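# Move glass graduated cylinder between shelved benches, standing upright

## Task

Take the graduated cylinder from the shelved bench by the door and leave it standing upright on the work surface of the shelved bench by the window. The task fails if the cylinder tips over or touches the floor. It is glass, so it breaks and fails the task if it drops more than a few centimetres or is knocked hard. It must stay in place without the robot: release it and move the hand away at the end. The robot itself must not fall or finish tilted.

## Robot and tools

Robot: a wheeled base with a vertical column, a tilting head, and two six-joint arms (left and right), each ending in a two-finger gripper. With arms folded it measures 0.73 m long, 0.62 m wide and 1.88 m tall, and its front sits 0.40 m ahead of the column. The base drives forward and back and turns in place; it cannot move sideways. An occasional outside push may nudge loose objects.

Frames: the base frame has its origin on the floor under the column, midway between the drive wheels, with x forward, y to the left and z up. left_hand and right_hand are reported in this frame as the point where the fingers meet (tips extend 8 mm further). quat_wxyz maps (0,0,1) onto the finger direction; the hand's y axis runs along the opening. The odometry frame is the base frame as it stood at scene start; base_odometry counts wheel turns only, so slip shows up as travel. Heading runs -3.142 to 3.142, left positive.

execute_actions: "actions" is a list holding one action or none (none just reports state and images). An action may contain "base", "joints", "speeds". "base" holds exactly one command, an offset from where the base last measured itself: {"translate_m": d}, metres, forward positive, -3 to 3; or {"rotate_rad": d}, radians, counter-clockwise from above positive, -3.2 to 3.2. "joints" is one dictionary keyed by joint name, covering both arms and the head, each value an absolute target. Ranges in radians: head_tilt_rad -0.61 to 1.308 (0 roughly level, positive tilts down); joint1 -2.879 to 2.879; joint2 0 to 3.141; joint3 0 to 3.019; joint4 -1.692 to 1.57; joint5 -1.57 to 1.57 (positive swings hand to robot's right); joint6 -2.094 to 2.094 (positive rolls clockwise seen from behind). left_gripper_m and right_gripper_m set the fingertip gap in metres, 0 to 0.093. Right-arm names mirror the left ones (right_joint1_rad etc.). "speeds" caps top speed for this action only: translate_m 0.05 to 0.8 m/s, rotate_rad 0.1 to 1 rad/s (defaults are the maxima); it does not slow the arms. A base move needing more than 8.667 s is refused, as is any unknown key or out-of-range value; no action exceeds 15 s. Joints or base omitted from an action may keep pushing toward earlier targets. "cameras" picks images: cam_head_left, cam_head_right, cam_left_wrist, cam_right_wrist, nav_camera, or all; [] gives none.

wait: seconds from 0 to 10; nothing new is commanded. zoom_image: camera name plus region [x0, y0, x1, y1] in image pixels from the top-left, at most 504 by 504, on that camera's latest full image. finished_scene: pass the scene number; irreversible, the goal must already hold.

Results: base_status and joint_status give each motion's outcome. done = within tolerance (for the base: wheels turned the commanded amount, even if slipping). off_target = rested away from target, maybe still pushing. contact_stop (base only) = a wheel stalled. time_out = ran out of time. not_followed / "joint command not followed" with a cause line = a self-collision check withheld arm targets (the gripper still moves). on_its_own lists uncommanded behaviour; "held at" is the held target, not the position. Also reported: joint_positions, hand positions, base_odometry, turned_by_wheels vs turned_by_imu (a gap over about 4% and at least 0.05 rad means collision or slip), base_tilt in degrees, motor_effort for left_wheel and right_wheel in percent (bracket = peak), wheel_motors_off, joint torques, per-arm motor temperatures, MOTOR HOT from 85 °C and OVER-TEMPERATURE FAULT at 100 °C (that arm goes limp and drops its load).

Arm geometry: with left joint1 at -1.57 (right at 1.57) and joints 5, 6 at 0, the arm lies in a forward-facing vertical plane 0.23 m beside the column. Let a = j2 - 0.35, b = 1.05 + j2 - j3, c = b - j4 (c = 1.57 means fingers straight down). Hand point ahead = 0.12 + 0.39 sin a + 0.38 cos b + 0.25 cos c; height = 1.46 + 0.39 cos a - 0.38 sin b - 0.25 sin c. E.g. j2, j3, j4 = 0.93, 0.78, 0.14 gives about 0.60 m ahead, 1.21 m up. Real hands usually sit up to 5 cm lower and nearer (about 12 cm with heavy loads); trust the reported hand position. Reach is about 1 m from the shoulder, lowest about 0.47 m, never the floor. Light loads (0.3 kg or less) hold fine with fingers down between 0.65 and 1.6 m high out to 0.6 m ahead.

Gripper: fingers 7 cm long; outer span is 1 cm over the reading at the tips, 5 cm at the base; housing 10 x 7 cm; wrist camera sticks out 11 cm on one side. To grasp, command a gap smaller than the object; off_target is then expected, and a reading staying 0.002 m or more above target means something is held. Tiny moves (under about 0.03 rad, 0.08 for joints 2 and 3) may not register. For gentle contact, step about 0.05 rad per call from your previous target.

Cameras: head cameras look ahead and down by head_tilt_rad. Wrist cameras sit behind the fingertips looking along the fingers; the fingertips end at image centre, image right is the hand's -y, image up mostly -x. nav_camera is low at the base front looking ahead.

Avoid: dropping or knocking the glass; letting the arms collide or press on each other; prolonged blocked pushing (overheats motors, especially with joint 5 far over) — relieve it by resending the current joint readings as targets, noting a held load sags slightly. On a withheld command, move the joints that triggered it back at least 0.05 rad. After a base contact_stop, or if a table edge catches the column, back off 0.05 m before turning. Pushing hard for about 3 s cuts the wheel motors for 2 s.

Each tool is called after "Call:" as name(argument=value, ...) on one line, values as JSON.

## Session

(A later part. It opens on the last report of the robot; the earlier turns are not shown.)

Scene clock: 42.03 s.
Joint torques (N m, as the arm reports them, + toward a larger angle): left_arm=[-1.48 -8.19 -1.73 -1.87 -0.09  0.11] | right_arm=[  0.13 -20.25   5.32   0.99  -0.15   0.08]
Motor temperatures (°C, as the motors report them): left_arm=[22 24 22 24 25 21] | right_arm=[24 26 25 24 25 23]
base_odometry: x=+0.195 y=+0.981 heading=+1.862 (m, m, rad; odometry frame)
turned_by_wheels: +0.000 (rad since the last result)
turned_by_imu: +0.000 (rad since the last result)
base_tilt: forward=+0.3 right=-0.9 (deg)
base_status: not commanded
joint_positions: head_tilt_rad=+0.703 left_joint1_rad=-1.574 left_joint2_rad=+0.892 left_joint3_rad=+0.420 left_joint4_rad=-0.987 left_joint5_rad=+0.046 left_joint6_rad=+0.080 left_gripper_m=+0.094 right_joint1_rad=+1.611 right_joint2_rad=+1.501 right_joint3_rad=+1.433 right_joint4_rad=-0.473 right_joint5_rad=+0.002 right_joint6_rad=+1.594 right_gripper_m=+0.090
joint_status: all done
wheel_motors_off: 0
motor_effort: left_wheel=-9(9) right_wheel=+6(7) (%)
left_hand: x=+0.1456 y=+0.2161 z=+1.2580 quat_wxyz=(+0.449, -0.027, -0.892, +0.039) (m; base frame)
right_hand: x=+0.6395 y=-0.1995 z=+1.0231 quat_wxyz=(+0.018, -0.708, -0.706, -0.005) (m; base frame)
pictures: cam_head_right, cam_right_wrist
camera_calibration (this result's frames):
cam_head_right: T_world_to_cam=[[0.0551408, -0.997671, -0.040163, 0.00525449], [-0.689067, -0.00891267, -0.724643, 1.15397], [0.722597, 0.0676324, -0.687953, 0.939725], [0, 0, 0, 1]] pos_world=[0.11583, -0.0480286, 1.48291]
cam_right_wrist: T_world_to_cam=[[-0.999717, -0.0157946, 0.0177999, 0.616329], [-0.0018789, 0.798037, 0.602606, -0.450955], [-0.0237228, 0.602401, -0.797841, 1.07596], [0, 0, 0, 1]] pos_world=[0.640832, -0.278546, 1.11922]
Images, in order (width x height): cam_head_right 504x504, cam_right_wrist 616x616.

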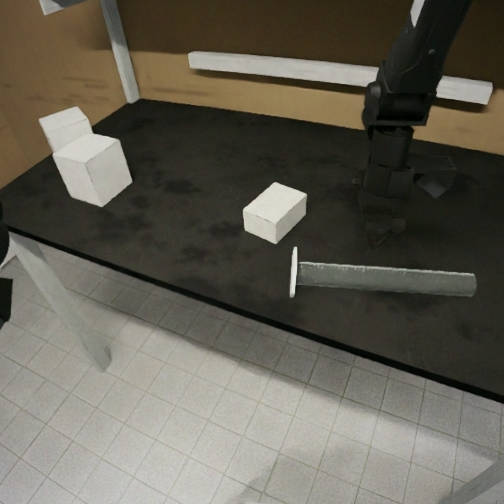

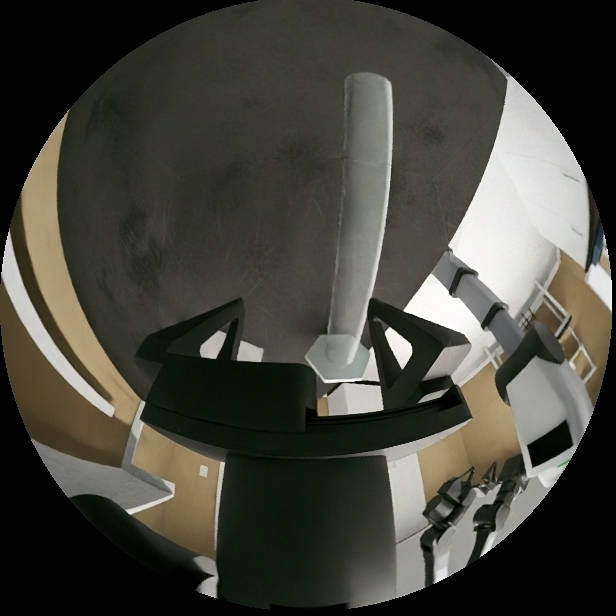

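Call:
execute_actions(actions=[{"base":{"translate_m":-0.04},"joints":{"right_joint6_rad":1.78}}], cameras=[])

Call:
execute_actions(actions=[{"joints":{"right_joint2_rad":1.73,"right_joint3_rad":1.59,"right_joint4_rad":-0.38}}], cameras=["cam_head_right","cam_right_wrist"])

Scene clock: 43.67 s.
Joint torques (N m, as the arm reports them, + toward a larger angle): left_arm=[-0.66 -7.9  -1.32 -1.8  -0.18  0.18] | right_arm=[  0.26 -20.02   5.46   0.84  -0.15   0.08]
Motor temperatures (°C, as the motors report them): left_arm=[22 24 22 24 25 21] | right_arm=[24 26 25 24 25 23]
base_odometry: x=+0.207 y=+0.943 heading=+1.863 (m, m, rad; odometry frame)
turned_by_wheels: +0.001 (rad since the last result)
turned_by_imu: +0.001 (rad since the last result)
base_tilt: forward=+0.3 right=-0.9 (deg)
base_status: done
joint_positions: head_tilt_rad=+0.704 left_joint1_rad=-1.574 left_joint2_rad=+0.892 left_joint3_rad=+0.414 left_joint4_rad=-0.987 left_joint5_rad=+0.046 left_joint6_rad=+0.080 left_gripper_m=+0.094 right_joint1_rad=+1.611 right_joint2_rad=+1.501 right_joint3_rad=+1.431 right_joint4_rad=-0.470 right_joint5_rad=+0.002 right_joint6_rad=+1.774 right_gripper_m=+0.090
joint_status: all done
wheel_motors_off: 0
motor_effort: left_wheel=+0(68) right_wheel=-2(45) (%)
left_hand: x=+0.1424 y=+0.2161 z=+1.2591 quat_wxyz=(+0.452, -0.026, -0.891, +0.039) (m; base frame)
right_hand: x=+0.6390 y=-0.1995 z=+1.0228 quat_wxyz=(+0.018, -0.768, -0.640, -0.004) (m; base frame)
pictures: none
No camera images: the call's "cameras" was empty. Leave "cameras" out to get every camera's image.

Scene clock: 45.00 s.
Joint torques (N m, as the arm reports them, + toward a larger angle): left_arm=[-1.41 -7.73 -1.31 -1.85 -0.13  0.12] | right_arm=[  0.26 -20.57   4.55   0.51  -0.15   0.07]
Motor temperatures (°C, as the motors report them): left_arm=[22 24 22 24 25 21] | right_arm=[24 26 25 24 25 23]
base_odometry: x=+0.207 y=+0.943 heading=+1.863 (m, m, rad; odometry frame)
turned_by_wheels: +0.000 (rad since the last result)
turned_by_imu: +0.000 (rad since the last result)
base_tilt: forward=+0.3 right=-0.9 (deg)
base_status: not commanded
joint_positions: head_tilt_rad=+0.704 left_joint1_rad=-1.574 left_joint2_rad=+0.892 left_joint3_rad=+0.414 left_joint4_rad=-0.987 left_joint5_rad=+0.046 left_joint6_rad=+0.080 left_gripper_m=+0.094 right_joint1_rad=+1.611 right_joint2_rad=+1.731 right_joint3_rad=+1.585 right_joint4_rad=-0.381 right_joint5_rad=+0.002 right_joint6_rad=+1.774 right_gripper_m=+0.090
joint_status: all done
wheel_motors_off: 0
motor_effort: left_wheel=-1(2) right_wheel=-3(4) (%)
left_hand: x=+0.1424 y=+0.2161 z=+1.2591 quat_wxyz=(+0.452, -0.026, -0.891, +0.039) (m; base frame)
right_hand: x=+0.6416 y=-0.1961 z=+0.9267 quat_wxyz=(+0.014, -0.769, -0.639, -0.009) (m; base frame)
pictures: cam_head_right, cam_right_wrist
camera_calibration (this result's frames):
cam_head_right: T_world_to_cam=[[0.0551228, -0.997671, -0.0401876, 0.00529341], [-0.689391, -0.00891267, -0.724334, 1.15351], [0.722289, 0.0676324, -0.688277, 0.940239], [0, 0, 0, 1]] pos_world=[0.115805, -0.0480286, 1.48289]
cam_right_wrist: T_world_to_cam=[[-0.986303, 0.164649, 0.00987888, 0.654378], [0.13736, 0.786724, 0.601828, -0.486402], [0.0913186, 0.594942, -0.798565, 0.922432], [0, 0, 0, 1]] pos_world=[0.627992, -0.273871, 1.02289]
Images, in order (width x height): cam_head_right 504x504, cam_right_wrist 616x616.

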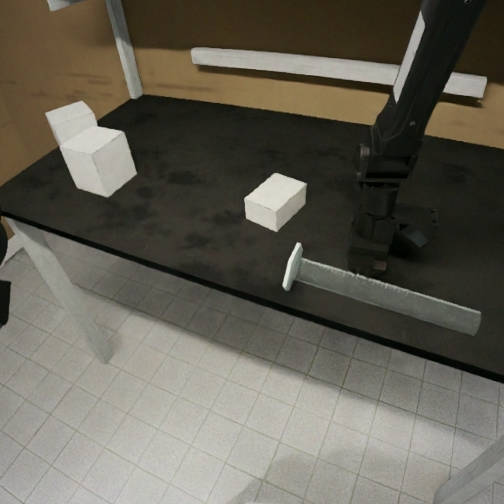

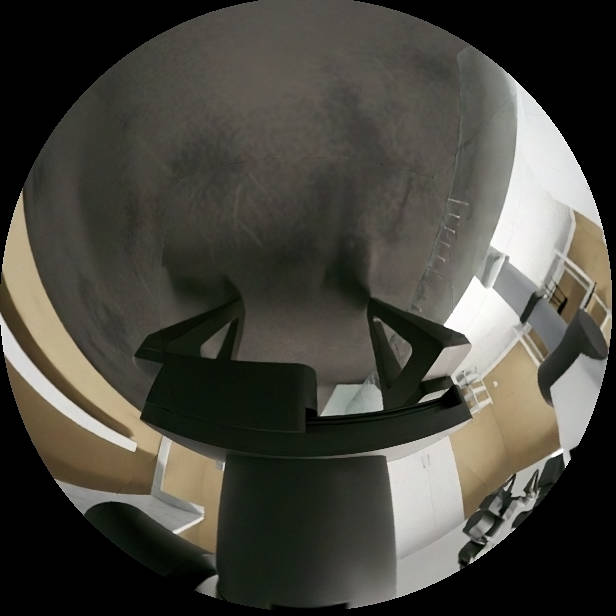

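Call:
execute_actions(actions=[{"joints":{"right_joint2_rad":1.55,"right_joint3_rad":1.47,"right_joint4_rad":-0.44}}], cameras=[])

Call:
execute_actions(actions=[{"base":{"translate_m":-0.07},"joints":{"right_joint6_rad":2.05}}], cameras=["cam_head_right","cam_right_wrist"])

Scene clock: 46.40 s.
Joint torques (N m, as the arm reports them, + toward a larger angle): left_arm=[-1.83 -8.3  -1.46 -1.98 -0.07  0.16] | right_arm=[  0.17 -18.99   5.4    0.3   -0.15   0.06]
Motor temperatures (°C, as the motors report them): left_arm=[22 24 22 24 25 21] | right_arm=[24 26 25 24 25 23]
base_odometry: x=+0.207 y=+0.943 heading=+1.863 (m, m, rad; odometry frame)
turned_by_wheels: +0.000 (rad since the last result)
turned_by_imu: +0.000 (rad since the last result)
base_tilt: forward=+0.3 right=-0.9 (deg)
base_status: not commanded
joint_positions: head_tilt_rad=+0.704 left_joint1_rad=-1.574 left_joint2_rad=+0.892 left_joint3_rad=+0.414 left_joint4_rad=-0.987 left_joint5_rad=+0.046 left_joint6_rad=+0.080 left_gripper_m=+0.094 right_joint1_rad=+1.611 right_joint2_rad=+1.539 right_joint3_rad=+1.462 right_joint4_rad=-0.434 right_joint5_rad=+0.002 right_joint6_rad=+1.775 right_gripper_m=+0.090
joint_status: all done
wheel_motors_off: 0
motor_effort: left_wheel=-1(2) right_wheel=-2(3) (%)
left_hand: x=+0.1424 y=+0.2161 z=+1.2591 quat_wxyz=(+0.452, -0.026, -0.891, +0.039) (m; base frame)
right_hand: x=+0.6489 y=-0.1988 z=+1.0081 quat_wxyz=(+0.009, -0.769, -0.639, -0.015) (m; base frame)
pictures: none
No camera images: the call's "cameras" was empty. Leave "cameras" out to get every camera's image.

Scene clock: 47.80 s.
Joint torques (N m, as the arm reports them, + toward a larger angle): left_arm=[-1.22 -8.22 -1.3  -1.92 -0.12  0.12] | right_arm=[  0.19 -19.17   5.32   0.31  -0.16   0.08]
Motor temperatures (°C, as the motors report them): left_arm=[22 24 22 24 25 21] | right_arm=[24 26 25 24 25 23]
base_odometry: x=+0.227 y=+0.876 heading=+1.865 (m, m, rad; odometry frame)
turned_by_wheels: +0.001 (rad since the last result)
turned_by_imu: +0.001 (rad since the last result)
base_tilt: forward=+0.3 right=-0.9 (deg)
base_status: done
joint_positions: head_tilt_rad=+0.704 left_joint1_rad=-1.574 left_joint2_rad=+0.891 left_joint3_rad=+0.414 left_joint4_rad=-0.987 left_joint5_rad=+0.046 left_joint6_rad=+0.080 left_gripper_m=+0.094 right_joint1_rad=+1.611 right_joint2_rad=+1.539 right_joint3_rad=+1.462 right_joint4_rad=-0.434 right_joint5_rad=+0.002 right_joint6_rad=+2.044 right_gripper_m=+0.090
joint_status: all done
wheel_motors_off: 0
motor_effort: left_wheel=+2(61) right_wheel=-1(57) (%)
left_hand: x=+0.1425 y=+0.2161 z=+1.2591 quat_wxyz=(+0.452, -0.026, -0.891, +0.039) (m; base frame)
right_hand: x=+0.6487 y=-0.1988 z=+1.0079 quat_wxyz=(+0.011, -0.848, -0.530, -0.013) (m; base frame)
pictures: cam_head_right, cam_right_wrist
camera_calibration (this result's frames):
cam_head_right: T_world_to_cam=[[0.0551198, -0.997671, -0.0401918, 0.00529993], [-0.689446, -0.00891267, -0.724283, 1.15343], [0.722237, 0.0676324, -0.688331, 0.940325], [0, 0, 0, 1]] pos_world=[0.115801, -0.0480286, 1.48288]
cam_right_wrist: T_world_to_cam=[[-0.906825, 0.421482, 0.00456305, 0.665893], [0.338342, 0.721406, 0.604233, -0.679936], [0.251382, 0.549478, -0.796794, 0.873574], [0, 0, 0, 1]] pos_world=[0.614299, -0.270161, 1.10386]
Images, in order (width x height): cam_head_right 504x504, cam_right_wrist 616x616.

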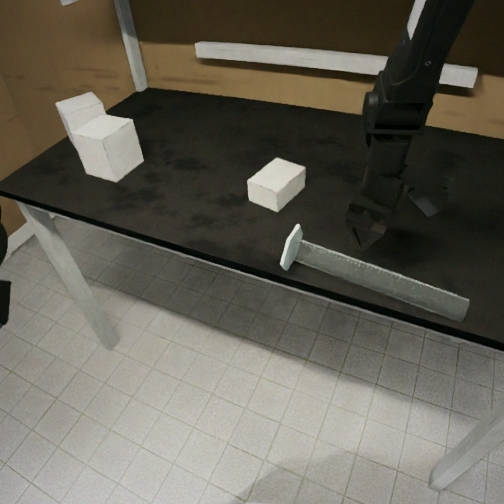

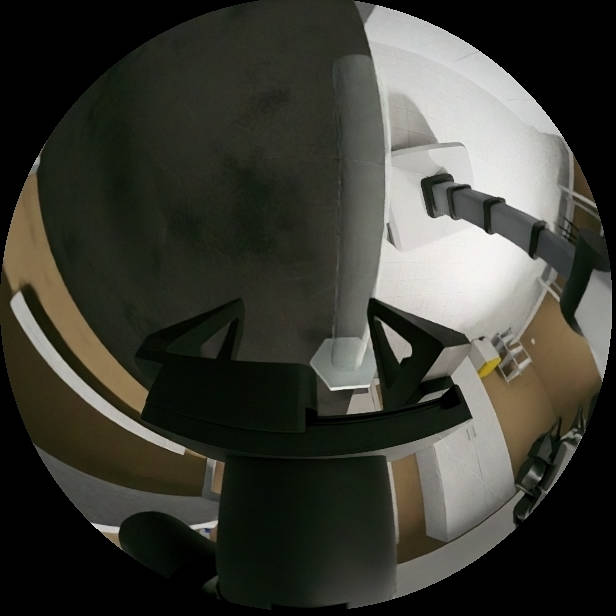

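Call:
execute_actions(actions=[{"base":{"translate_m":-0.06}}], cameras=["cam_right_wrist"])

Scene clock: 49.47 s.
Joint torques (N m, as the arm reports them, + toward a larger angle): left_arm=[-2.18 -8.65 -1.11 -1.9  -0.09  0.12] | right_arm=[  0.1  -19.46   5.33   0.28  -0.16   0.08]
Motor temperatures (°C, as the motors report them): left_arm=[22 24 22 24 25 21] | right_arm=[24 26 25 24 25 23]
base_odometry: x=+0.245 y=+0.819 heading=+1.866 (m, m, rad; odometry frame)
turned_by_wheels: +0.001 (rad since the last result)
turned_by_imu: +0.001 (rad since the last result)
base_tilt: forward=+0.3 right=-0.9 (deg)
base_status: done
joint_positions: head_tilt_rad=+0.704 left_joint1_rad=-1.574 left_joint2_rad=+0.891 left_joint3_rad=+0.415 left_joint4_rad=-0.987 left_joint5_rad=+0.046 left_joint6_rad=+0.080 left_gripper_m=+0.094 right_joint1_rad=+1.611 right_joint2_rad=+1.539 right_joint3_rad=+1.462 right_joint4_rad=-0.434 right_joint5_rad=+0.002 right_joint6_rad=+2.044 right_gripper_m=+0.090
joint_status: not commanded
wheel_motors_off: 0
motor_effort: left_wheel=+2(60) right_wheel=-1(49) (%)
left_hand: x=+0.1431 y=+0.2161 z=+1.2589 quat_wxyz=(+0.451, -0.026, -0.891, +0.039) (m; base frame)
right_hand: x=+0.6490 y=-0.1988 z=+1.0080 quat_wxyz=(+0.011, -0.848, -0.530, -0.014) (m; base frame)
pictures: cam_right_wrist
camera_calibration (this result's frames):
cam_right_wrist: T_world_to_cam=[[-0.906821, 0.421494, 0.00422063, 0.666441], [0.338121, 0.721397, 0.604368, -0.680047], [0.251693, 0.549481, -0.796694, 0.873264], [0, 0, 0, 1]] pos_world=[0.614487, -0.270159, 1.10391]
Images, in order (width x height): cam_right_wrist 616x616.

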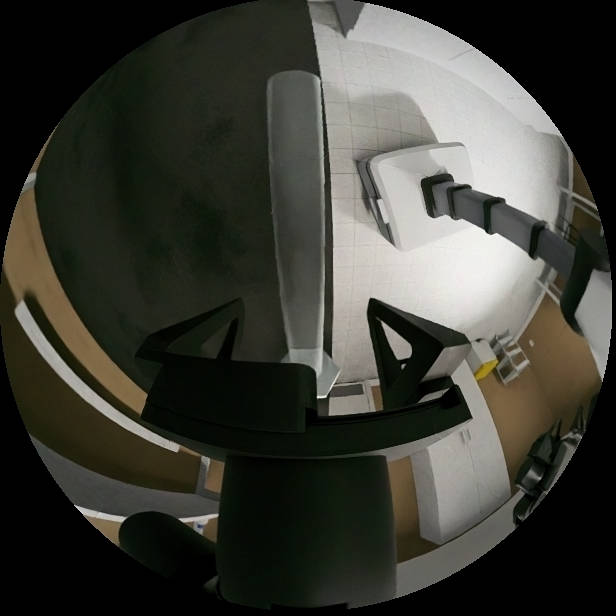

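Call:
execute_actions(actions=[{"joints":{"right_joint2_rad":1.73,"right_joint3_rad":1.59,"right_joint4_rad":-0.38}}], cameras=["cam_right_wrist"])

Call:
execute_actions(actions=[{"joints":{"right_gripper_m":0.0}}], cameras=["cam_right_wrist"])

Scene clock: 51.13 s.
Joint torques (N m, as the arm reports them, + toward a larger angle): left_arm=[-1.28 -7.51 -1.41 -1.71 -0.15  0.15] | right_arm=[  0.24 -20.38   4.44   0.55  -0.19   0.09]
Motor temperatures (°C, as the motors report them): left_arm=[22 24 22 24 25 21] | right_arm=[24 26 25 24 25 23]
base_odometry: x=+0.245 y=+0.819 heading=+1.866 (m, m, rad; odometry frame)
turned_by_wheels: +0.000 (rad since the last result)
turned_by_imu: +0.000 (rad since the last result)
base_tilt: forward=+0.3 right=-0.9 (deg)
base_status: not commanded
joint_positions: head_tilt_rad=+0.704 left_joint1_rad=-1.574 left_joint2_rad=+0.891 left_joint3_rad=+0.415 left_joint4_rad=-0.987 left_joint5_rad=+0.046 left_joint6_rad=+0.080 left_gripper_m=+0.094 right_joint1_rad=+1.611 right_joint2_rad=+1.731 right_joint3_rad=+1.585 right_joint4_rad=-0.383 right_joint5_rad=+0.003 right_joint6_rad=+2.043 right_gripper_m=+0.090
joint_status: all done
wheel_motors_off: 0
motor_effort: left_wheel=+4(5) right_wheel=-3(3) (%)
left_hand: x=+0.1431 y=+0.2161 z=+1.2589 quat_wxyz=(+0.451, -0.026, -0.891, +0.039) (m; base frame)
right_hand: x=+0.6414 y=-0.1962 z=+0.9269 quat_wxyz=(+0.015, -0.847, -0.531, -0.006) (m; base frame)
pictures: cam_right_wrist
camera_calibration (this result's frames):
cam_right_wrist: T_world_to_cam=[[-0.907193, 0.420288, 0.0189325, 0.645176], [0.347208, 0.72252, 0.597838, -0.629859], [0.237585, 0.548929, -0.801393, 0.822481], [0, 0, 0, 1]] pos_world=[0.608582, -0.267557, 1.02347]
Images, in order (width x height): cam_right_wrist 616x616.

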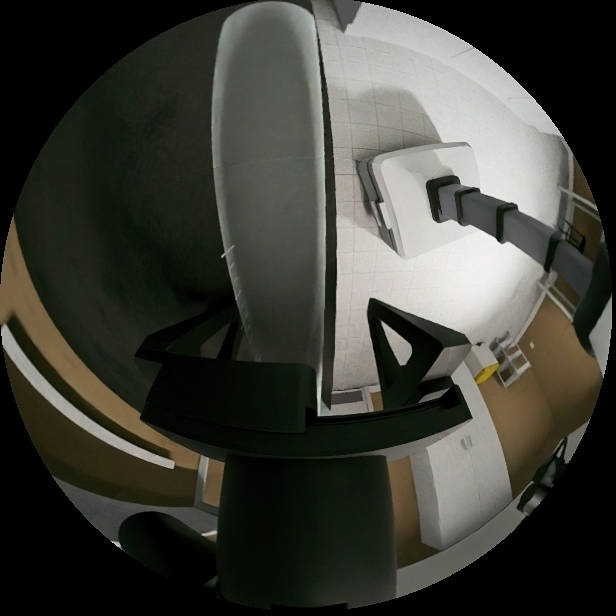

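Scene clock: 51.83 s.
Joint torques (N m, as the arm reports them, + toward a larger angle): left_arm=[-1.47 -8.04 -1.2  -1.85 -0.1   0.11] | right_arm=[  0.26 -20.45   4.46   0.54  -0.17   0.07]
Motor temperatures (°C, as the motors report them): left_arm=[22 24 22 24 25 21] | right_arm=[24 27 25 24 25 23]
base_odometry: x=+0.245 y=+0.819 heading=+1.866 (m, m, rad; odometry frame)
turned_by_wheels: +0.000 (rad since the last result)
turned_by_imu: +0.000 (rad since the last result)
base_tilt: forward=+0.3 right=-0.9 (deg)
base_status: not commanded
joint_positions: head_tilt_rad=+0.704 left_joint1_rad=-1.574 left_joint2_rad=+0.891 left_joint3_rad=+0.415 left_joint4_rad=-0.987 left_joint5_rad=+0.046 left_joint6_rad=+0.080 left_gripper_m=+0.094 right_joint1_rad=+1.611 right_joint2_rad=+1.731 right_joint3_rad=+1.585 right_joint4_rad=-0.383 right_joint5_rad=+0.002 right_joint6_rad=+2.045 right_gripper_m=+0.041
joint_status: right_gripper_m off_target (ended at +0.041, target +0.000)
wheel_motors_off: 0
motor_effort: left_wheel=+4(4) right_wheel=-3(2) (%)
left_hand: x=+0.1431 y=+0.2161 z=+1.2589 quat_wxyz=(+0.451, -0.026, -0.891, +0.039) (m; base frame)
right_hand: x=+0.6414 y=-0.1961 z=+0.9269 quat_wxyz=(+0.015, -0.848, -0.530, -0.006) (m; base frame)
pictures: cam_right_wrist
camera_calibration (this result's frames):
cam_right_wrist: T_world_to_cam=[[-0.906549, 0.421659, 0.0193087, 0.644625], [0.34835, 0.721537, 0.598361, -0.631365], [0.238373, 0.54917, -0.800994, 0.821585], [0, 0, 0, 1]] pos_world=[0.608477, -0.267449, 1.02342]
Images, in order (width x height): cam_right_wrist 616x616.

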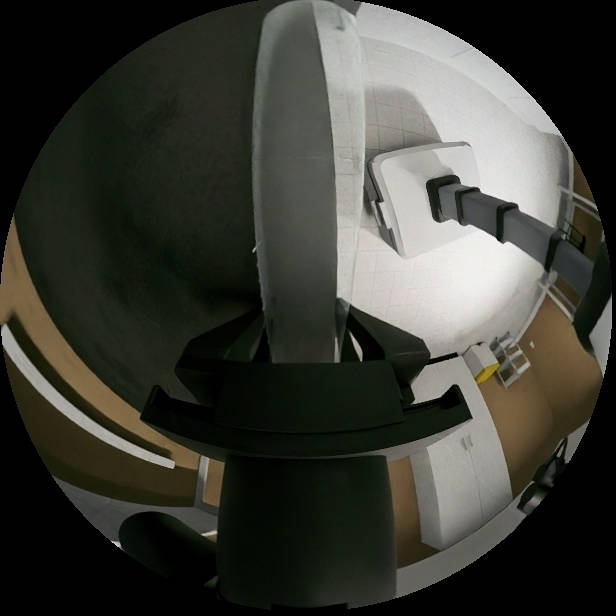

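Call:
execute_actions(actions=[{"joints":{"right_joint2_rad":1.5,"right_joint3_rad":1.44,"right_joint4_rad":-0.46}}], cameras=[])

Call:
execute_actions(actions=[{"base":{"translate_m":-0.4},"joints":{"right_joint6_rad":0,"right_joint1_rad":1.57}}], cameras=[])

Call:
execute_actions(actions=[{"joints":{"right_joint2_rad":1.65,"right_joint3_rad":1.30,"right_joint4_rad":1.4}}], cameras=["cam_head_right"])

Scene clock: 53.73 s.
Joint torques (N m, as the arm reports them, + toward a larger angle): left_arm=[-1.38 -8.43 -1.43 -1.95 -0.1   0.14] | right_arm=[  0.13 -20.1    5.54   0.42  -0.17   0.06]
Motor temperatures (°C, as the motors report them): left_arm=[22 24 22 24 25 21] | right_arm=[24 27 25 24 25 23]
base_odometry: x=+0.245 y=+0.819 heading=+1.866 (m, m, rad; odometry frame)
turned_by_wheels: +0.000 (rad since the last result)
turned_by_imu: +0.000 (rad since the last result)
base_tilt: forward=+0.3 right=-0.9 (deg)
base_status: not commanded
joint_positions: head_tilt_rad=+0.704 left_joint1_rad=-1.574 left_joint2_rad=+0.891 left_joint3_rad=+0.415 left_joint4_rad=-0.987 left_joint5_rad=+0.046 left_joint6_rad=+0.080 left_gripper_m=+0.094 right_joint1_rad=+1.611 right_joint2_rad=+1.500 right_joint3_rad=+1.431 right_joint4_rad=-0.459 right_joint5_rad=+0.002 right_joint6_rad=+2.045 right_gripper_m=+0.041
joint_status: all done
wheel_motors_off: 0
motor_effort: left_wheel=+3(4) right_wheel=-3(3) (%)
left_hand: x=+0.1431 y=+0.2161 z=+1.2589 quat_wxyz=(+0.451, -0.026, -0.891, +0.039) (m; base frame)
right_hand: x=+0.6420 y=-0.1995 z=+1.0234 quat_wxyz=(+0.015, -0.848, -0.530, -0.007) (m; base frame)
pictures: none
No camera images: the call's "cameras" was empty. Leave "cameras" out to get every camera's image.

Scene clock: 56.13 s.
Joint torques (N m, as the arm reports them, + toward a larger angle): left_arm=[-2.03 -8.04 -1.42 -1.91 -0.05  0.14] | right_arm=[ -0.03 -20.09   5.75   0.48  -0.22  -0.05]
Motor temperatures (°C, as the motors report them): left_arm=[22 24 22 24 25 21] | right_arm=[24 27 25 24 25 23]
base_odometry: x=+0.361 y=+0.436 heading=+1.866 (m, m, rad; odometry frame)
turned_by_wheels: +0.000 (rad since the last result)
turned_by_imu: -0.001 (rad since the last result)
base_tilt: forward=+0.3 right=-0.9 (deg)
base_status: done
joint_positions: head_tilt_rad=+0.704 left_joint1_rad=-1.574 left_joint2_rad=+0.891 left_joint3_rad=+0.414 left_joint4_rad=-0.987 left_joint5_rad=+0.046 left_joint6_rad=+0.080 left_gripper_m=+0.094 right_joint1_rad=+1.567 right_joint2_rad=+1.500 right_joint3_rad=+1.429 right_joint4_rad=-0.459 right_joint5_rad=+0.002 right_joint6_rad=+0.005 right_gripper_m=+0.041
joint_status: all done
wheel_motors_off: 0
motor_effort: left_wheel=+1(50) right_wheel=+0(46) (%)
left_hand: x=+0.1429 y=+0.2161 z=+1.2590 quat_wxyz=(+0.452, -0.026, -0.891, +0.039) (m; base frame)
right_hand: x=+0.6412 y=-0.2282 z=+1.0226 quat_wxyz=(+0.003, -0.003, -1.000, +0.003) (m; base frame)
pictures: none
No camera images: the call's "cameras" was empty. Leave "cameras" out to get every camera's image.

Scene clock: 58.00 s.
Joint torques (N m, as the arm reports them, + toward a larger angle): left_arm=[-0.89 -8.2  -1.59 -1.98 -0.09  0.1 ] | right_arm=[ -0.05 -21.48   4.7    3.2   -0.22  -0.06]
Motor temperatures (°C, as the motors report them): left_arm=[22 24 22 24 25 21] | right_arm=[24 27 25 24 25 23]
base_odometry: x=+0.361 y=+0.436 heading=+1.866 (m, m, rad; odometry frame)
turned_by_wheels: +0.000 (rad since the last result)
turned_by_imu: +0.000 (rad since the last result)
base_tilt: forward=+0.3 right=-0.9 (deg)
base_status: not commanded
joint_positions: head_tilt_rad=+0.704 left_joint1_rad=-1.574 left_joint2_rad=+0.891 left_joint3_rad=+0.414 left_joint4_rad=-0.987 left_joint5_rad=+0.046 left_joint6_rad=+0.080 left_gripper_m=+0.094 right_joint1_rad=+1.567 right_joint2_rad=+1.672 right_joint3_rad=+1.287 right_joint4_rad=+1.369 right_joint5_rad=+0.002 right_joint6_rad=+0.005 right_gripper_m=+0.041
joint_status: all done
wheel_motors_off: 0
motor_effort: left_wheel=+0(1) right_wheel=-1(1) (%)
left_hand: x=+0.1429 y=+0.2161 z=+1.2590 quat_wxyz=(+0.452, -0.026, -0.891, +0.039) (m; base frame)
right_hand: x=+0.7955 y=-0.2281 z=+1.1553 quat_wxyz=(-0.684, -0.002, -0.729, +0.001) (m; base frame)
pictures: cam_head_right
camera_calibration (this result's frames):
cam_head_right: T_world_to_cam=[[0.0551155, -0.997671, -0.0401977, 0.00530932], [-0.689524, -0.00891267, -0.724208, 1.15332], [0.722163, 0.0676324, -0.688409, 0.940449], [0, 0, 0, 1]] pos_world=[0.115794, -0.0480286, 1.48287]
Images, in order (width x height): cam_head_right 504x504.

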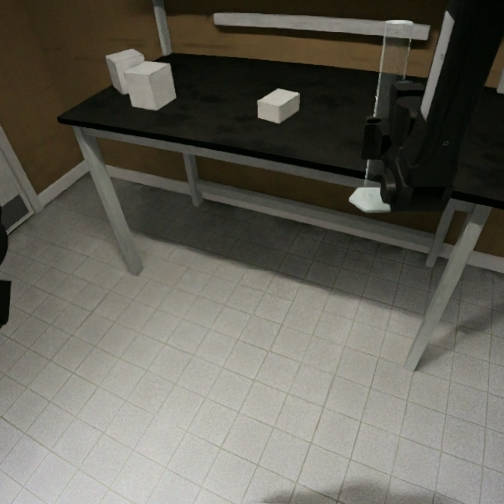

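Call:
execute_actions(actions=[{"base":{"rotate_rad":2.85},"joints":{"head_tilt_rad":0.45},"speeds":{"rotate_rad":0.7}}], cameras=["cam_head_right"])

Scene clock: 63.43 s.
Joint torques (N m, as the arm reports them, + toward a larger angle): left_arm=[-2.11 -7.59 -1.25 -1.89 -0.12  0.09] | right_arm=[ -0.31 -21.29   4.68   3.17  -0.21  -0.05]
Motor temperatures (°C, as the motors report them): left_arm=[22 24 22 24 25 21] | right_arm=[24 27 25 24 25 23]
base_odometry: x=+0.361 y=+0.436 heading=-1.567 (m, m, rad; odometry frame)
turned_by_wheels: +2.850 (rad since the last result)
turned_by_imu: +2.848 (rad since the last result)
base_tilt: forward=+0.3 right=-0.8 (deg)
base_status: done
joint_positions: head_tilt_rad=+0.468 left_joint1_rad=-1.574 left_joint2_rad=+0.891 left_joint3_rad=+0.414 left_joint4_rad=-0.987 left_joint5_rad=+0.046 left_joint6_rad=+0.080 left_gripper_m=+0.094 right_joint1_rad=+1.571 right_joint2_rad=+1.672 right_joint3_rad=+1.287 right_joint4_rad=+1.369 right_joint5_rad=+0.002 right_joint6_rad=+0.005 right_gripper_m=+0.041
joint_status: all done
wheel_motors_off: 0
motor_effort: left_wheel=-3(53) right_wheel=+2(44) (%)
left_hand: x=+0.1429 y=+0.2161 z=+1.2590 quat_wxyz=(+0.452, -0.026, -0.891, +0.039) (m; base frame)
right_hand: x=+0.7955 y=-0.2257 z=+1.1553 quat_wxyz=(-0.684, -0.003, -0.729, -0.001) (m; base frame)
pictures: cam_head_right
camera_calibration (this result's frames):
cam_head_right: T_world_to_cam=[[0.0629731, -0.997671, -0.0262291, -0.0165953], [-0.501526, -0.00891267, -0.865097, 1.36089], [0.862848, 0.0676324, -0.500919, 0.64468], [0, 0, 0, 1]] pos_world=[0.127307, -0.0480286, 1.4998]
Images, in order (width x height): cam_head_right 504x504.

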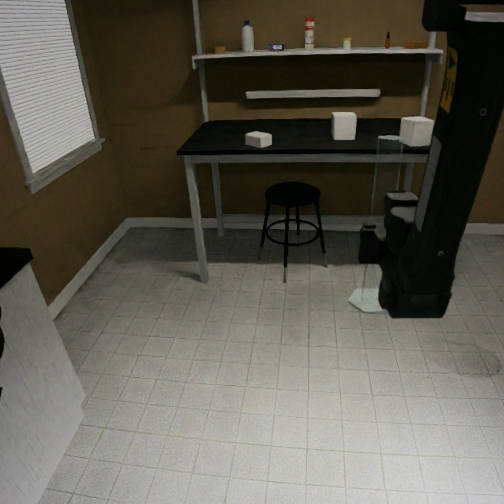

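Call:
execute_actions(actions=[{"base":{"translate_m":1.4},"joints":{"head_tilt_rad":0.8}}], cameras=["cam_head_right","nav_camera"])

Scene clock: 67.63 s.
Joint torques (N m, as the arm reports them, + toward a larger angle): left_arm=[-1.72 -8.41 -1.35 -2.02 -0.14  0.15] | right_arm=[ -0.4  -21.62   4.68   3.18  -0.22  -0.06]
Motor temperatures (°C, as the motors report them): left_arm=[22 24 22 24 25 21] | right_arm=[24 27 25 24 25 23]
base_odometry: x=+0.366 y=-0.964 heading=-1.567 (m, m, rad; odometry frame)
turned_by_wheels: +0.001 (rad since the last result)
turned_by_imu: +0.006 (rad since the last result)
base_tilt: forward=+0.3 right=-0.9 (deg)
base_status: done
joint_positions: head_tilt_rad=+0.802 left_joint1_rad=-1.574 left_joint2_rad=+0.891 left_joint3_rad=+0.417 left_joint4_rad=-0.987 left_joint5_rad=+0.046 left_joint6_rad=+0.080 left_gripper_m=+0.094 right_joint1_rad=+1.571 right_joint2_rad=+1.672 right_joint3_rad=+1.287 right_joint4_rad=+1.369 right_joint5_rad=+0.002 right_joint6_rad=+0.005 right_gripper_m=+0.041
joint_status: all done
wheel_motors_off: 0
motor_effort: left_wheel=+2(70) right_wheel=-1(51) (%)
left_hand: x=+0.1441 y=+0.2161 z=+1.2586 quat_wxyz=(+0.451, -0.027, -0.891, +0.039) (m; base frame)
right_hand: x=+0.7955 y=-0.2257 z=+1.1553 quat_wxyz=(-0.684, -0.003, -0.729, -0.001) (m; base frame)
pictures: cam_head_right, nav_camera
camera_calibration (this result's frames):
cam_head_right: T_world_to_cam=[[0.0508956, -0.997671, -0.0454226, 0.0135666], [-0.757395, -0.00891267, -0.652896, 1.0469], [0.65097, 0.0676324, -0.756085, 1.04823], [0, 0, 0, 1]] pos_world=[0.109858, -0.0480286, 1.47668]
Images, in order (width x height): cam_head_right 504x504, nav_camera 504x504.

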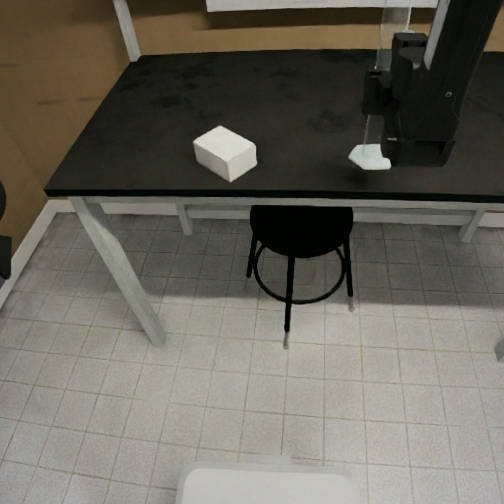

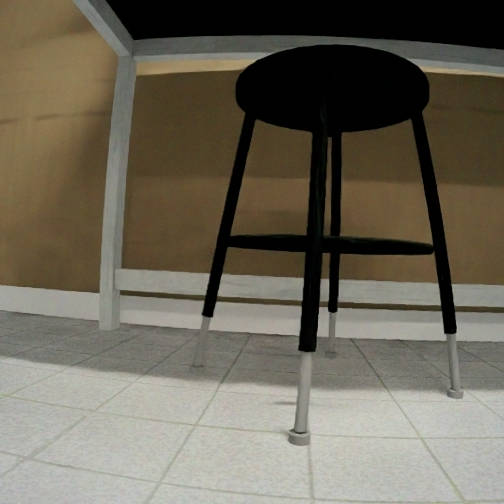

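Call:
execute_actions(actions=[{"base":{"translate_m":0.2},"joints":{"right_joint2_rad":1.85,"right_joint3_rad":1.5,"right_joint4_rad":1.43}}], cameras=["cam_head_right","cam_right_wrist"])

Scene clock: 69.83 s.
Joint torques (N m, as the arm reports them, + toward a larger angle): left_arm=[-1.43 -7.95 -1.39 -1.88 -0.16  0.13] | right_arm=[ -0.42 -22.12   4.82   2.81  -0.21  -0.03]
Motor temperatures (°C, as the motors report them): left_arm=[22 24 22 24 25 21] | right_arm=[24 27 25 24 25 23]
base_odometry: x=+0.367 y=-1.164 heading=-1.567 (m, m, rad; odometry frame)
turned_by_wheels: +0.000 (rad since the last result)
turned_by_imu: +0.001 (rad since the last result)
base_tilt: forward=+0.3 right=-0.9 (deg)
base_status: done
joint_positions: head_tilt_rad=+0.803 left_joint1_rad=-1.574 left_joint2_rad=+0.891 left_joint3_rad=+0.418 left_joint4_rad=-0.987 left_joint5_rad=+0.046 left_joint6_rad=+0.080 left_gripper_m=+0.094 right_joint1_rad=+1.571 right_joint2_rad=+1.876 right_joint3_rad=+1.484 right_joint4_rad=+1.408 right_joint5_rad=+0.002 right_joint6_rad=+0.003 right_gripper_m=+0.041
joint_status: all done
wheel_motors_off: 0
motor_effort: left_wheel=+0(43) right_wheel=+0(32) (%)
left_hand: x=+0.1447 y=+0.2161 z=+1.2584 quat_wxyz=(+0.450, -0.027, -0.892, +0.039) (m; base frame)
right_hand: x=+0.8047 y=-0.2257 z=+1.0859 quat_wxyz=(-0.696, -0.002, -0.718, +0.000) (m; base frame)
pictures: cam_head_right, cam_right_wrist
camera_calibration (this result's frames):
cam_head_right: T_world_to_cam=[[0.0508861, -0.997671, -0.0454332, 0.0135834], [-0.757531, -0.00891267, -0.652738, 1.04666], [0.650812, 0.0676324, -0.75622, 1.04845], [0, 0, 0, 1]] pos_world=[0.109845, -0.0480286, 1.47667]
cam_right_wrist: T_world_to_cam=[[-0.00250664, -0.999885, 0.0149708, -0.241531], [-0.60076, -0.0104624, -0.799361, 1.35429], [0.799425, -0.0109976, -0.600665, 0.130811], [0, 0, 0, 1]] pos_world=[0.708426, -0.225895, 1.16476]
Images, in order (width x height): cam_head_right 504x504, cam_right_wrist 616x616.

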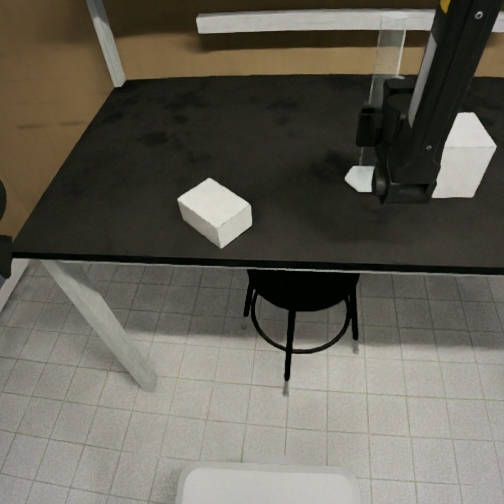

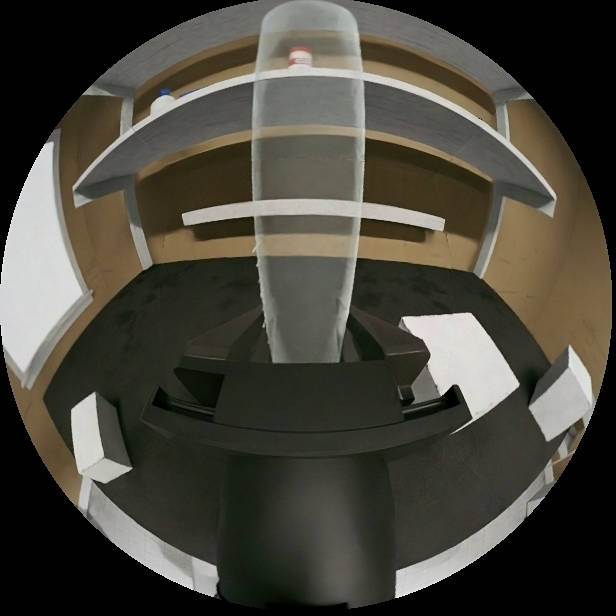

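Call:
execute_actions(actions=[{"joints":{"right_joint2_rad":1.91,"right_joint3_rad":1.56,"right_joint4_rad":1.43}}], cameras=["cam_head_right"])

Scene clock: 70.80 s.
Joint torques (N m, as the arm reports them, + toward a larger angle): left_arm=[-1.22 -7.65 -1.64 -1.99 -0.14  0.11] | right_arm=[ -0.35 -19.82   5.53   2.81  -0.21  -0.03]
Motor temperatures (°C, as the motors report them): left_arm=[22 24 22 24 25 21] | right_arm=[24 27 25 24 25 23]
base_odometry: x=+0.367 y=-1.164 heading=-1.567 (m, m, rad; odometry frame)
turned_by_wheels: +0.000 (rad since the last result)
turned_by_imu: +0.000 (rad since the last result)
base_tilt: forward=+0.3 right=-0.9 (deg)
base_status: not commanded
joint_positions: head_tilt_rad=+0.803 left_joint1_rad=-1.574 left_joint2_rad=+0.891 left_joint3_rad=+0.418 left_joint4_rad=-0.987 left_joint5_rad=+0.046 left_joint6_rad=+0.080 left_gripper_m=+0.094 right_joint1_rad=+1.571 right_joint2_rad=+1.904 right_joint3_rad=+1.539 right_joint4_rad=+1.408 right_joint5_rad=+0.002 right_joint6_rad=+0.003 right_gripper_m=+0.041
joint_status: all done
wheel_motors_off: 0
motor_effort: left_wheel=+0(0) right_wheel=+0(0) (%)
left_hand: x=+0.1447 y=+0.2161 z=+1.2584 quat_wxyz=(+0.450, -0.027, -0.892, +0.039) (m; base frame)
right_hand: x=+0.8150 y=-0.2257 z=+1.0830 quat_wxyz=(-0.706, -0.002, -0.708, +0.000) (m; base frame)
pictures: cam_head_right
camera_calibration (this result's frames):
cam_head_right: T_world_to_cam=[[0.0508861, -0.997671, -0.0454332, 0.0135834], [-0.757532, -0.00891267, -0.652738, 1.04666], [0.650812, 0.0676324, -0.75622, 1.04845], [0, 0, 0, 1]] pos_world=[0.109845, -0.0480286, 1.47667]
Images, in order (width x height): cam_head_right 504x504.

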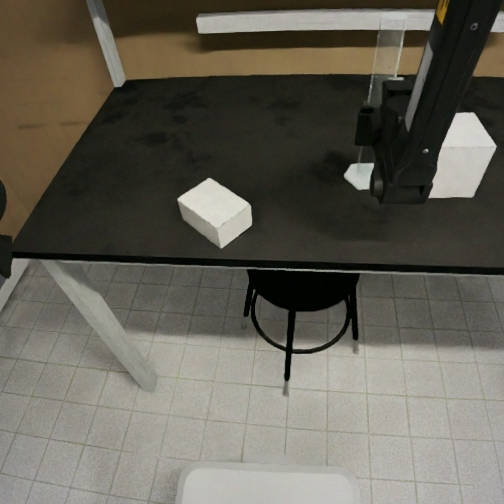

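Call:
execute_actions(actions=[{"joints":{"right_joint2_rad":1.97,"right_joint3_rad":1.62,"right_joint4_rad":1.43}}], cameras=["cam_head_right"])

Scene clock: 71.57 s.
Joint torques (N m, as the arm reports them, + toward a larger angle): left_arm=[-2.1  -8.54 -1.6  -1.73 -0.11  0.14] | right_arm=[ -0.39 -18.44   5.31   2.42  -0.21   0.01]
Motor temperatures (°C, as the motors report them): left_arm=[22 24 22 24 25 21] | right_arm=[24 27 25 24 25 23]
base_odometry: x=+0.367 y=-1.164 heading=-1.567 (m, m, rad; odometry frame)
turned_by_wheels: +0.000 (rad since the last result)
turned_by_imu: +0.000 (rad since the last result)
base_tilt: forward=+0.3 right=-0.9 (deg)
base_status: not commanded
joint_positions: head_tilt_rad=+0.803 left_joint1_rad=-1.574 left_joint2_rad=+0.891 left_joint3_rad=+0.418 left_joint4_rad=-0.987 left_joint5_rad=+0.046 left_joint6_rad=+0.080 left_gripper_m=+0.094 right_joint1_rad=+1.571 right_joint2_rad=+1.944 right_joint3_rad=+1.604 right_joint4_rad=+1.419 right_joint5_rad=+0.002 right_joint6_rad=-0.001 right_gripper_m=+0.041
joint_status: all done
wheel_motors_off: 0
motor_effort: left_wheel=+1(1) right_wheel=+0(0) (%)
left_hand: x=+0.1447 y=+0.2161 z=+1.2584 quat_wxyz=(+0.450, -0.027, -0.892, +0.039) (m; base frame)
right_hand: x=+0.8243 y=-0.2257 z=+1.0779 quat_wxyz=(-0.718, +0.000, -0.696, +0.001) (m; base frame)
pictures: cam_head_right
camera_calibration (this result's frames):
cam_head_right: T_world_to_cam=[[0.0508861, -0.997671, -0.0454332, 0.0135834], [-0.757532, -0.00891267, -0.652738, 1.04666], [0.650812, 0.0676324, -0.75622, 1.04845], [0, 0, 0, 1]] pos_world=[0.109845, -0.0480286, 1.47667]
Images, in order (width x height): cam_head_right 504x504.

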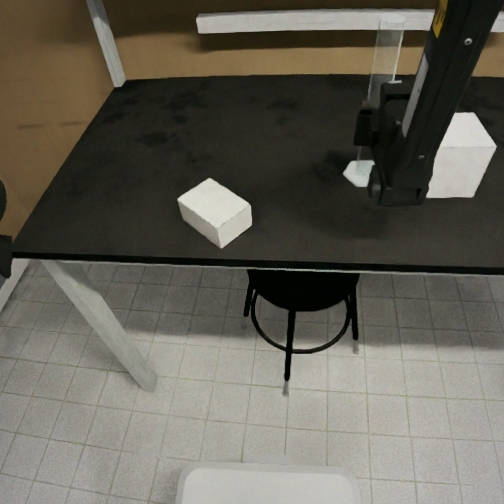

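Contact indicated. Release and back off.

Call:
execute_actions(actions=[{"joints":{"right_gripper_m":0.09,"right_joint2_rad":1.93,"right_joint3_rad":1.6,"right_joint4_rad":1.42}}], cameras=[])

Call:
execute_actions(actions=[{"base":{"translate_m":-0.35}}], cameras=["cam_head_right"])

Scene clock: 72.60 s.
Joint torques (N m, as the arm reports them, + toward a larger angle): left_arm=[-1.7  -8.27 -1.53 -1.87 -0.15  0.17] | right_arm=[ -0.41 -21.61   3.69   2.03  -0.21   0.02]
Motor temperatures (°C, as the motors report them): left_arm=[22 24 22 24 25 21] | right_arm=[24 27 25 24 25 23]
base_odometry: x=+0.367 y=-1.164 heading=-1.567 (m, m, rad; odometry frame)
turned_by_wheels: +0.000 (rad since the last result)
turned_by_imu: +0.000 (rad since the last result)
base_tilt: forward=+0.3 right=-0.9 (deg)
base_status: not commanded
joint_positions: head_tilt_rad=+0.803 left_joint1_rad=-1.574 left_joint2_rad=+0.891 left_joint3_rad=+0.418 left_joint4_rad=-0.987 left_joint5_rad=+0.046 left_joint6_rad=+0.080 left_gripper_m=+0.094 right_joint1_rad=+1.571 right_joint2_rad=+1.943 right_joint3_rad=+1.603 right_joint4_rad=+1.419 right_joint5_rad=+0.002 right_joint6_rad=-0.001 right_gripper_m=+0.090
joint_status: all done
wheel_motors_off: 0
motor_effort: left_wheel=+1(1) right_wheel=+0(0) (%)
left_hand: x=+0.1447 y=+0.2161 z=+1.2584 quat_wxyz=(+0.450, -0.027, -0.892, +0.039) (m; base frame)
right_hand: x=+0.8240 y=-0.2257 z=+1.0779 quat_wxyz=(-0.718, +0.000, -0.696, +0.001) (m; base frame)
pictures: none
No camera images: the call's "cameras" was empty. Leave "cameras" out to get every camera's image.

Scene clock: 74.83 s.
Joint torques (N m, as the arm reports them, + toward a larger angle): left_arm=[-2.16 -7.6  -1.44 -1.88 -0.13  0.18] | right_arm=[ -0.48 -21.64   4.08   2.04  -0.21   0.02]
Motor temperatures (°C, as the motors report them): left_arm=[22 24 22 24 25 21] | right_arm=[24 27 25 24 25 23]
base_odometry: x=+0.366 y=-0.814 heading=-1.567 (m, m, rad; odometry frame)
turned_by_wheels: -0.001 (rad since the last result)
turned_by_imu: -0.002 (rad since the last result)
base_tilt: forward=+0.3 right=-0.9 (deg)
base_status: done
joint_positions: head_tilt_rad=+0.803 left_joint1_rad=-1.574 left_joint2_rad=+0.891 left_joint3_rad=+0.414 left_joint4_rad=-0.987 left_joint5_rad=+0.046 left_joint6_rad=+0.080 left_gripper_m=+0.094 right_joint1_rad=+1.571 right_joint2_rad=+1.943 right_joint3_rad=+1.598 right_joint4_rad=+1.419 right_joint5_rad=+0.002 right_joint6_rad=-0.001 right_gripper_m=+0.090
joint_status: not commanded
wheel_motors_off: 0
motor_effort: left_wheel=-1(40) right_wheel=+1(32) (%)
left_hand: x=+0.1429 y=+0.2161 z=+1.2590 quat_wxyz=(+0.451, -0.026, -0.891, +0.039) (m; base frame)
right_hand: x=+0.8223 y=-0.2257 z=+1.0767 quat_wxyz=(-0.716, +0.000, -0.698, +0.001) (m; base frame)
pictures: cam_head_right
camera_calibration (this result's frames):
cam_head_right: T_world_to_cam=[[0.0508669, -0.997671, -0.0454548, 0.0136176], [-0.757808, -0.00891267, -0.652416, 1.04618], [0.650491, 0.0676324, -0.756497, 1.04889], [0, 0, 0, 1]] pos_world=[0.109818, -0.0480286, 1.47664]
Images, in order (width x height): cam_head_right 504x504.

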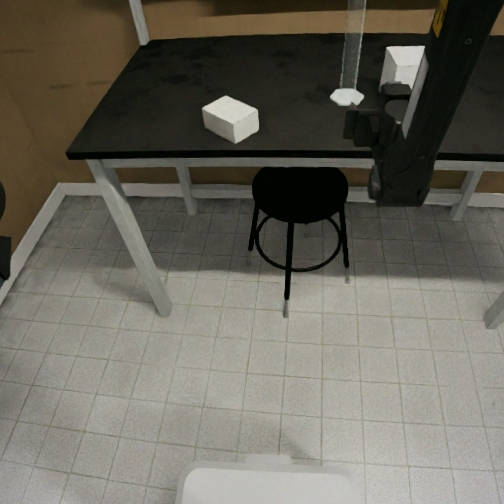

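Call:
finished_scene(scene=1)

The scene is finished: the task was done.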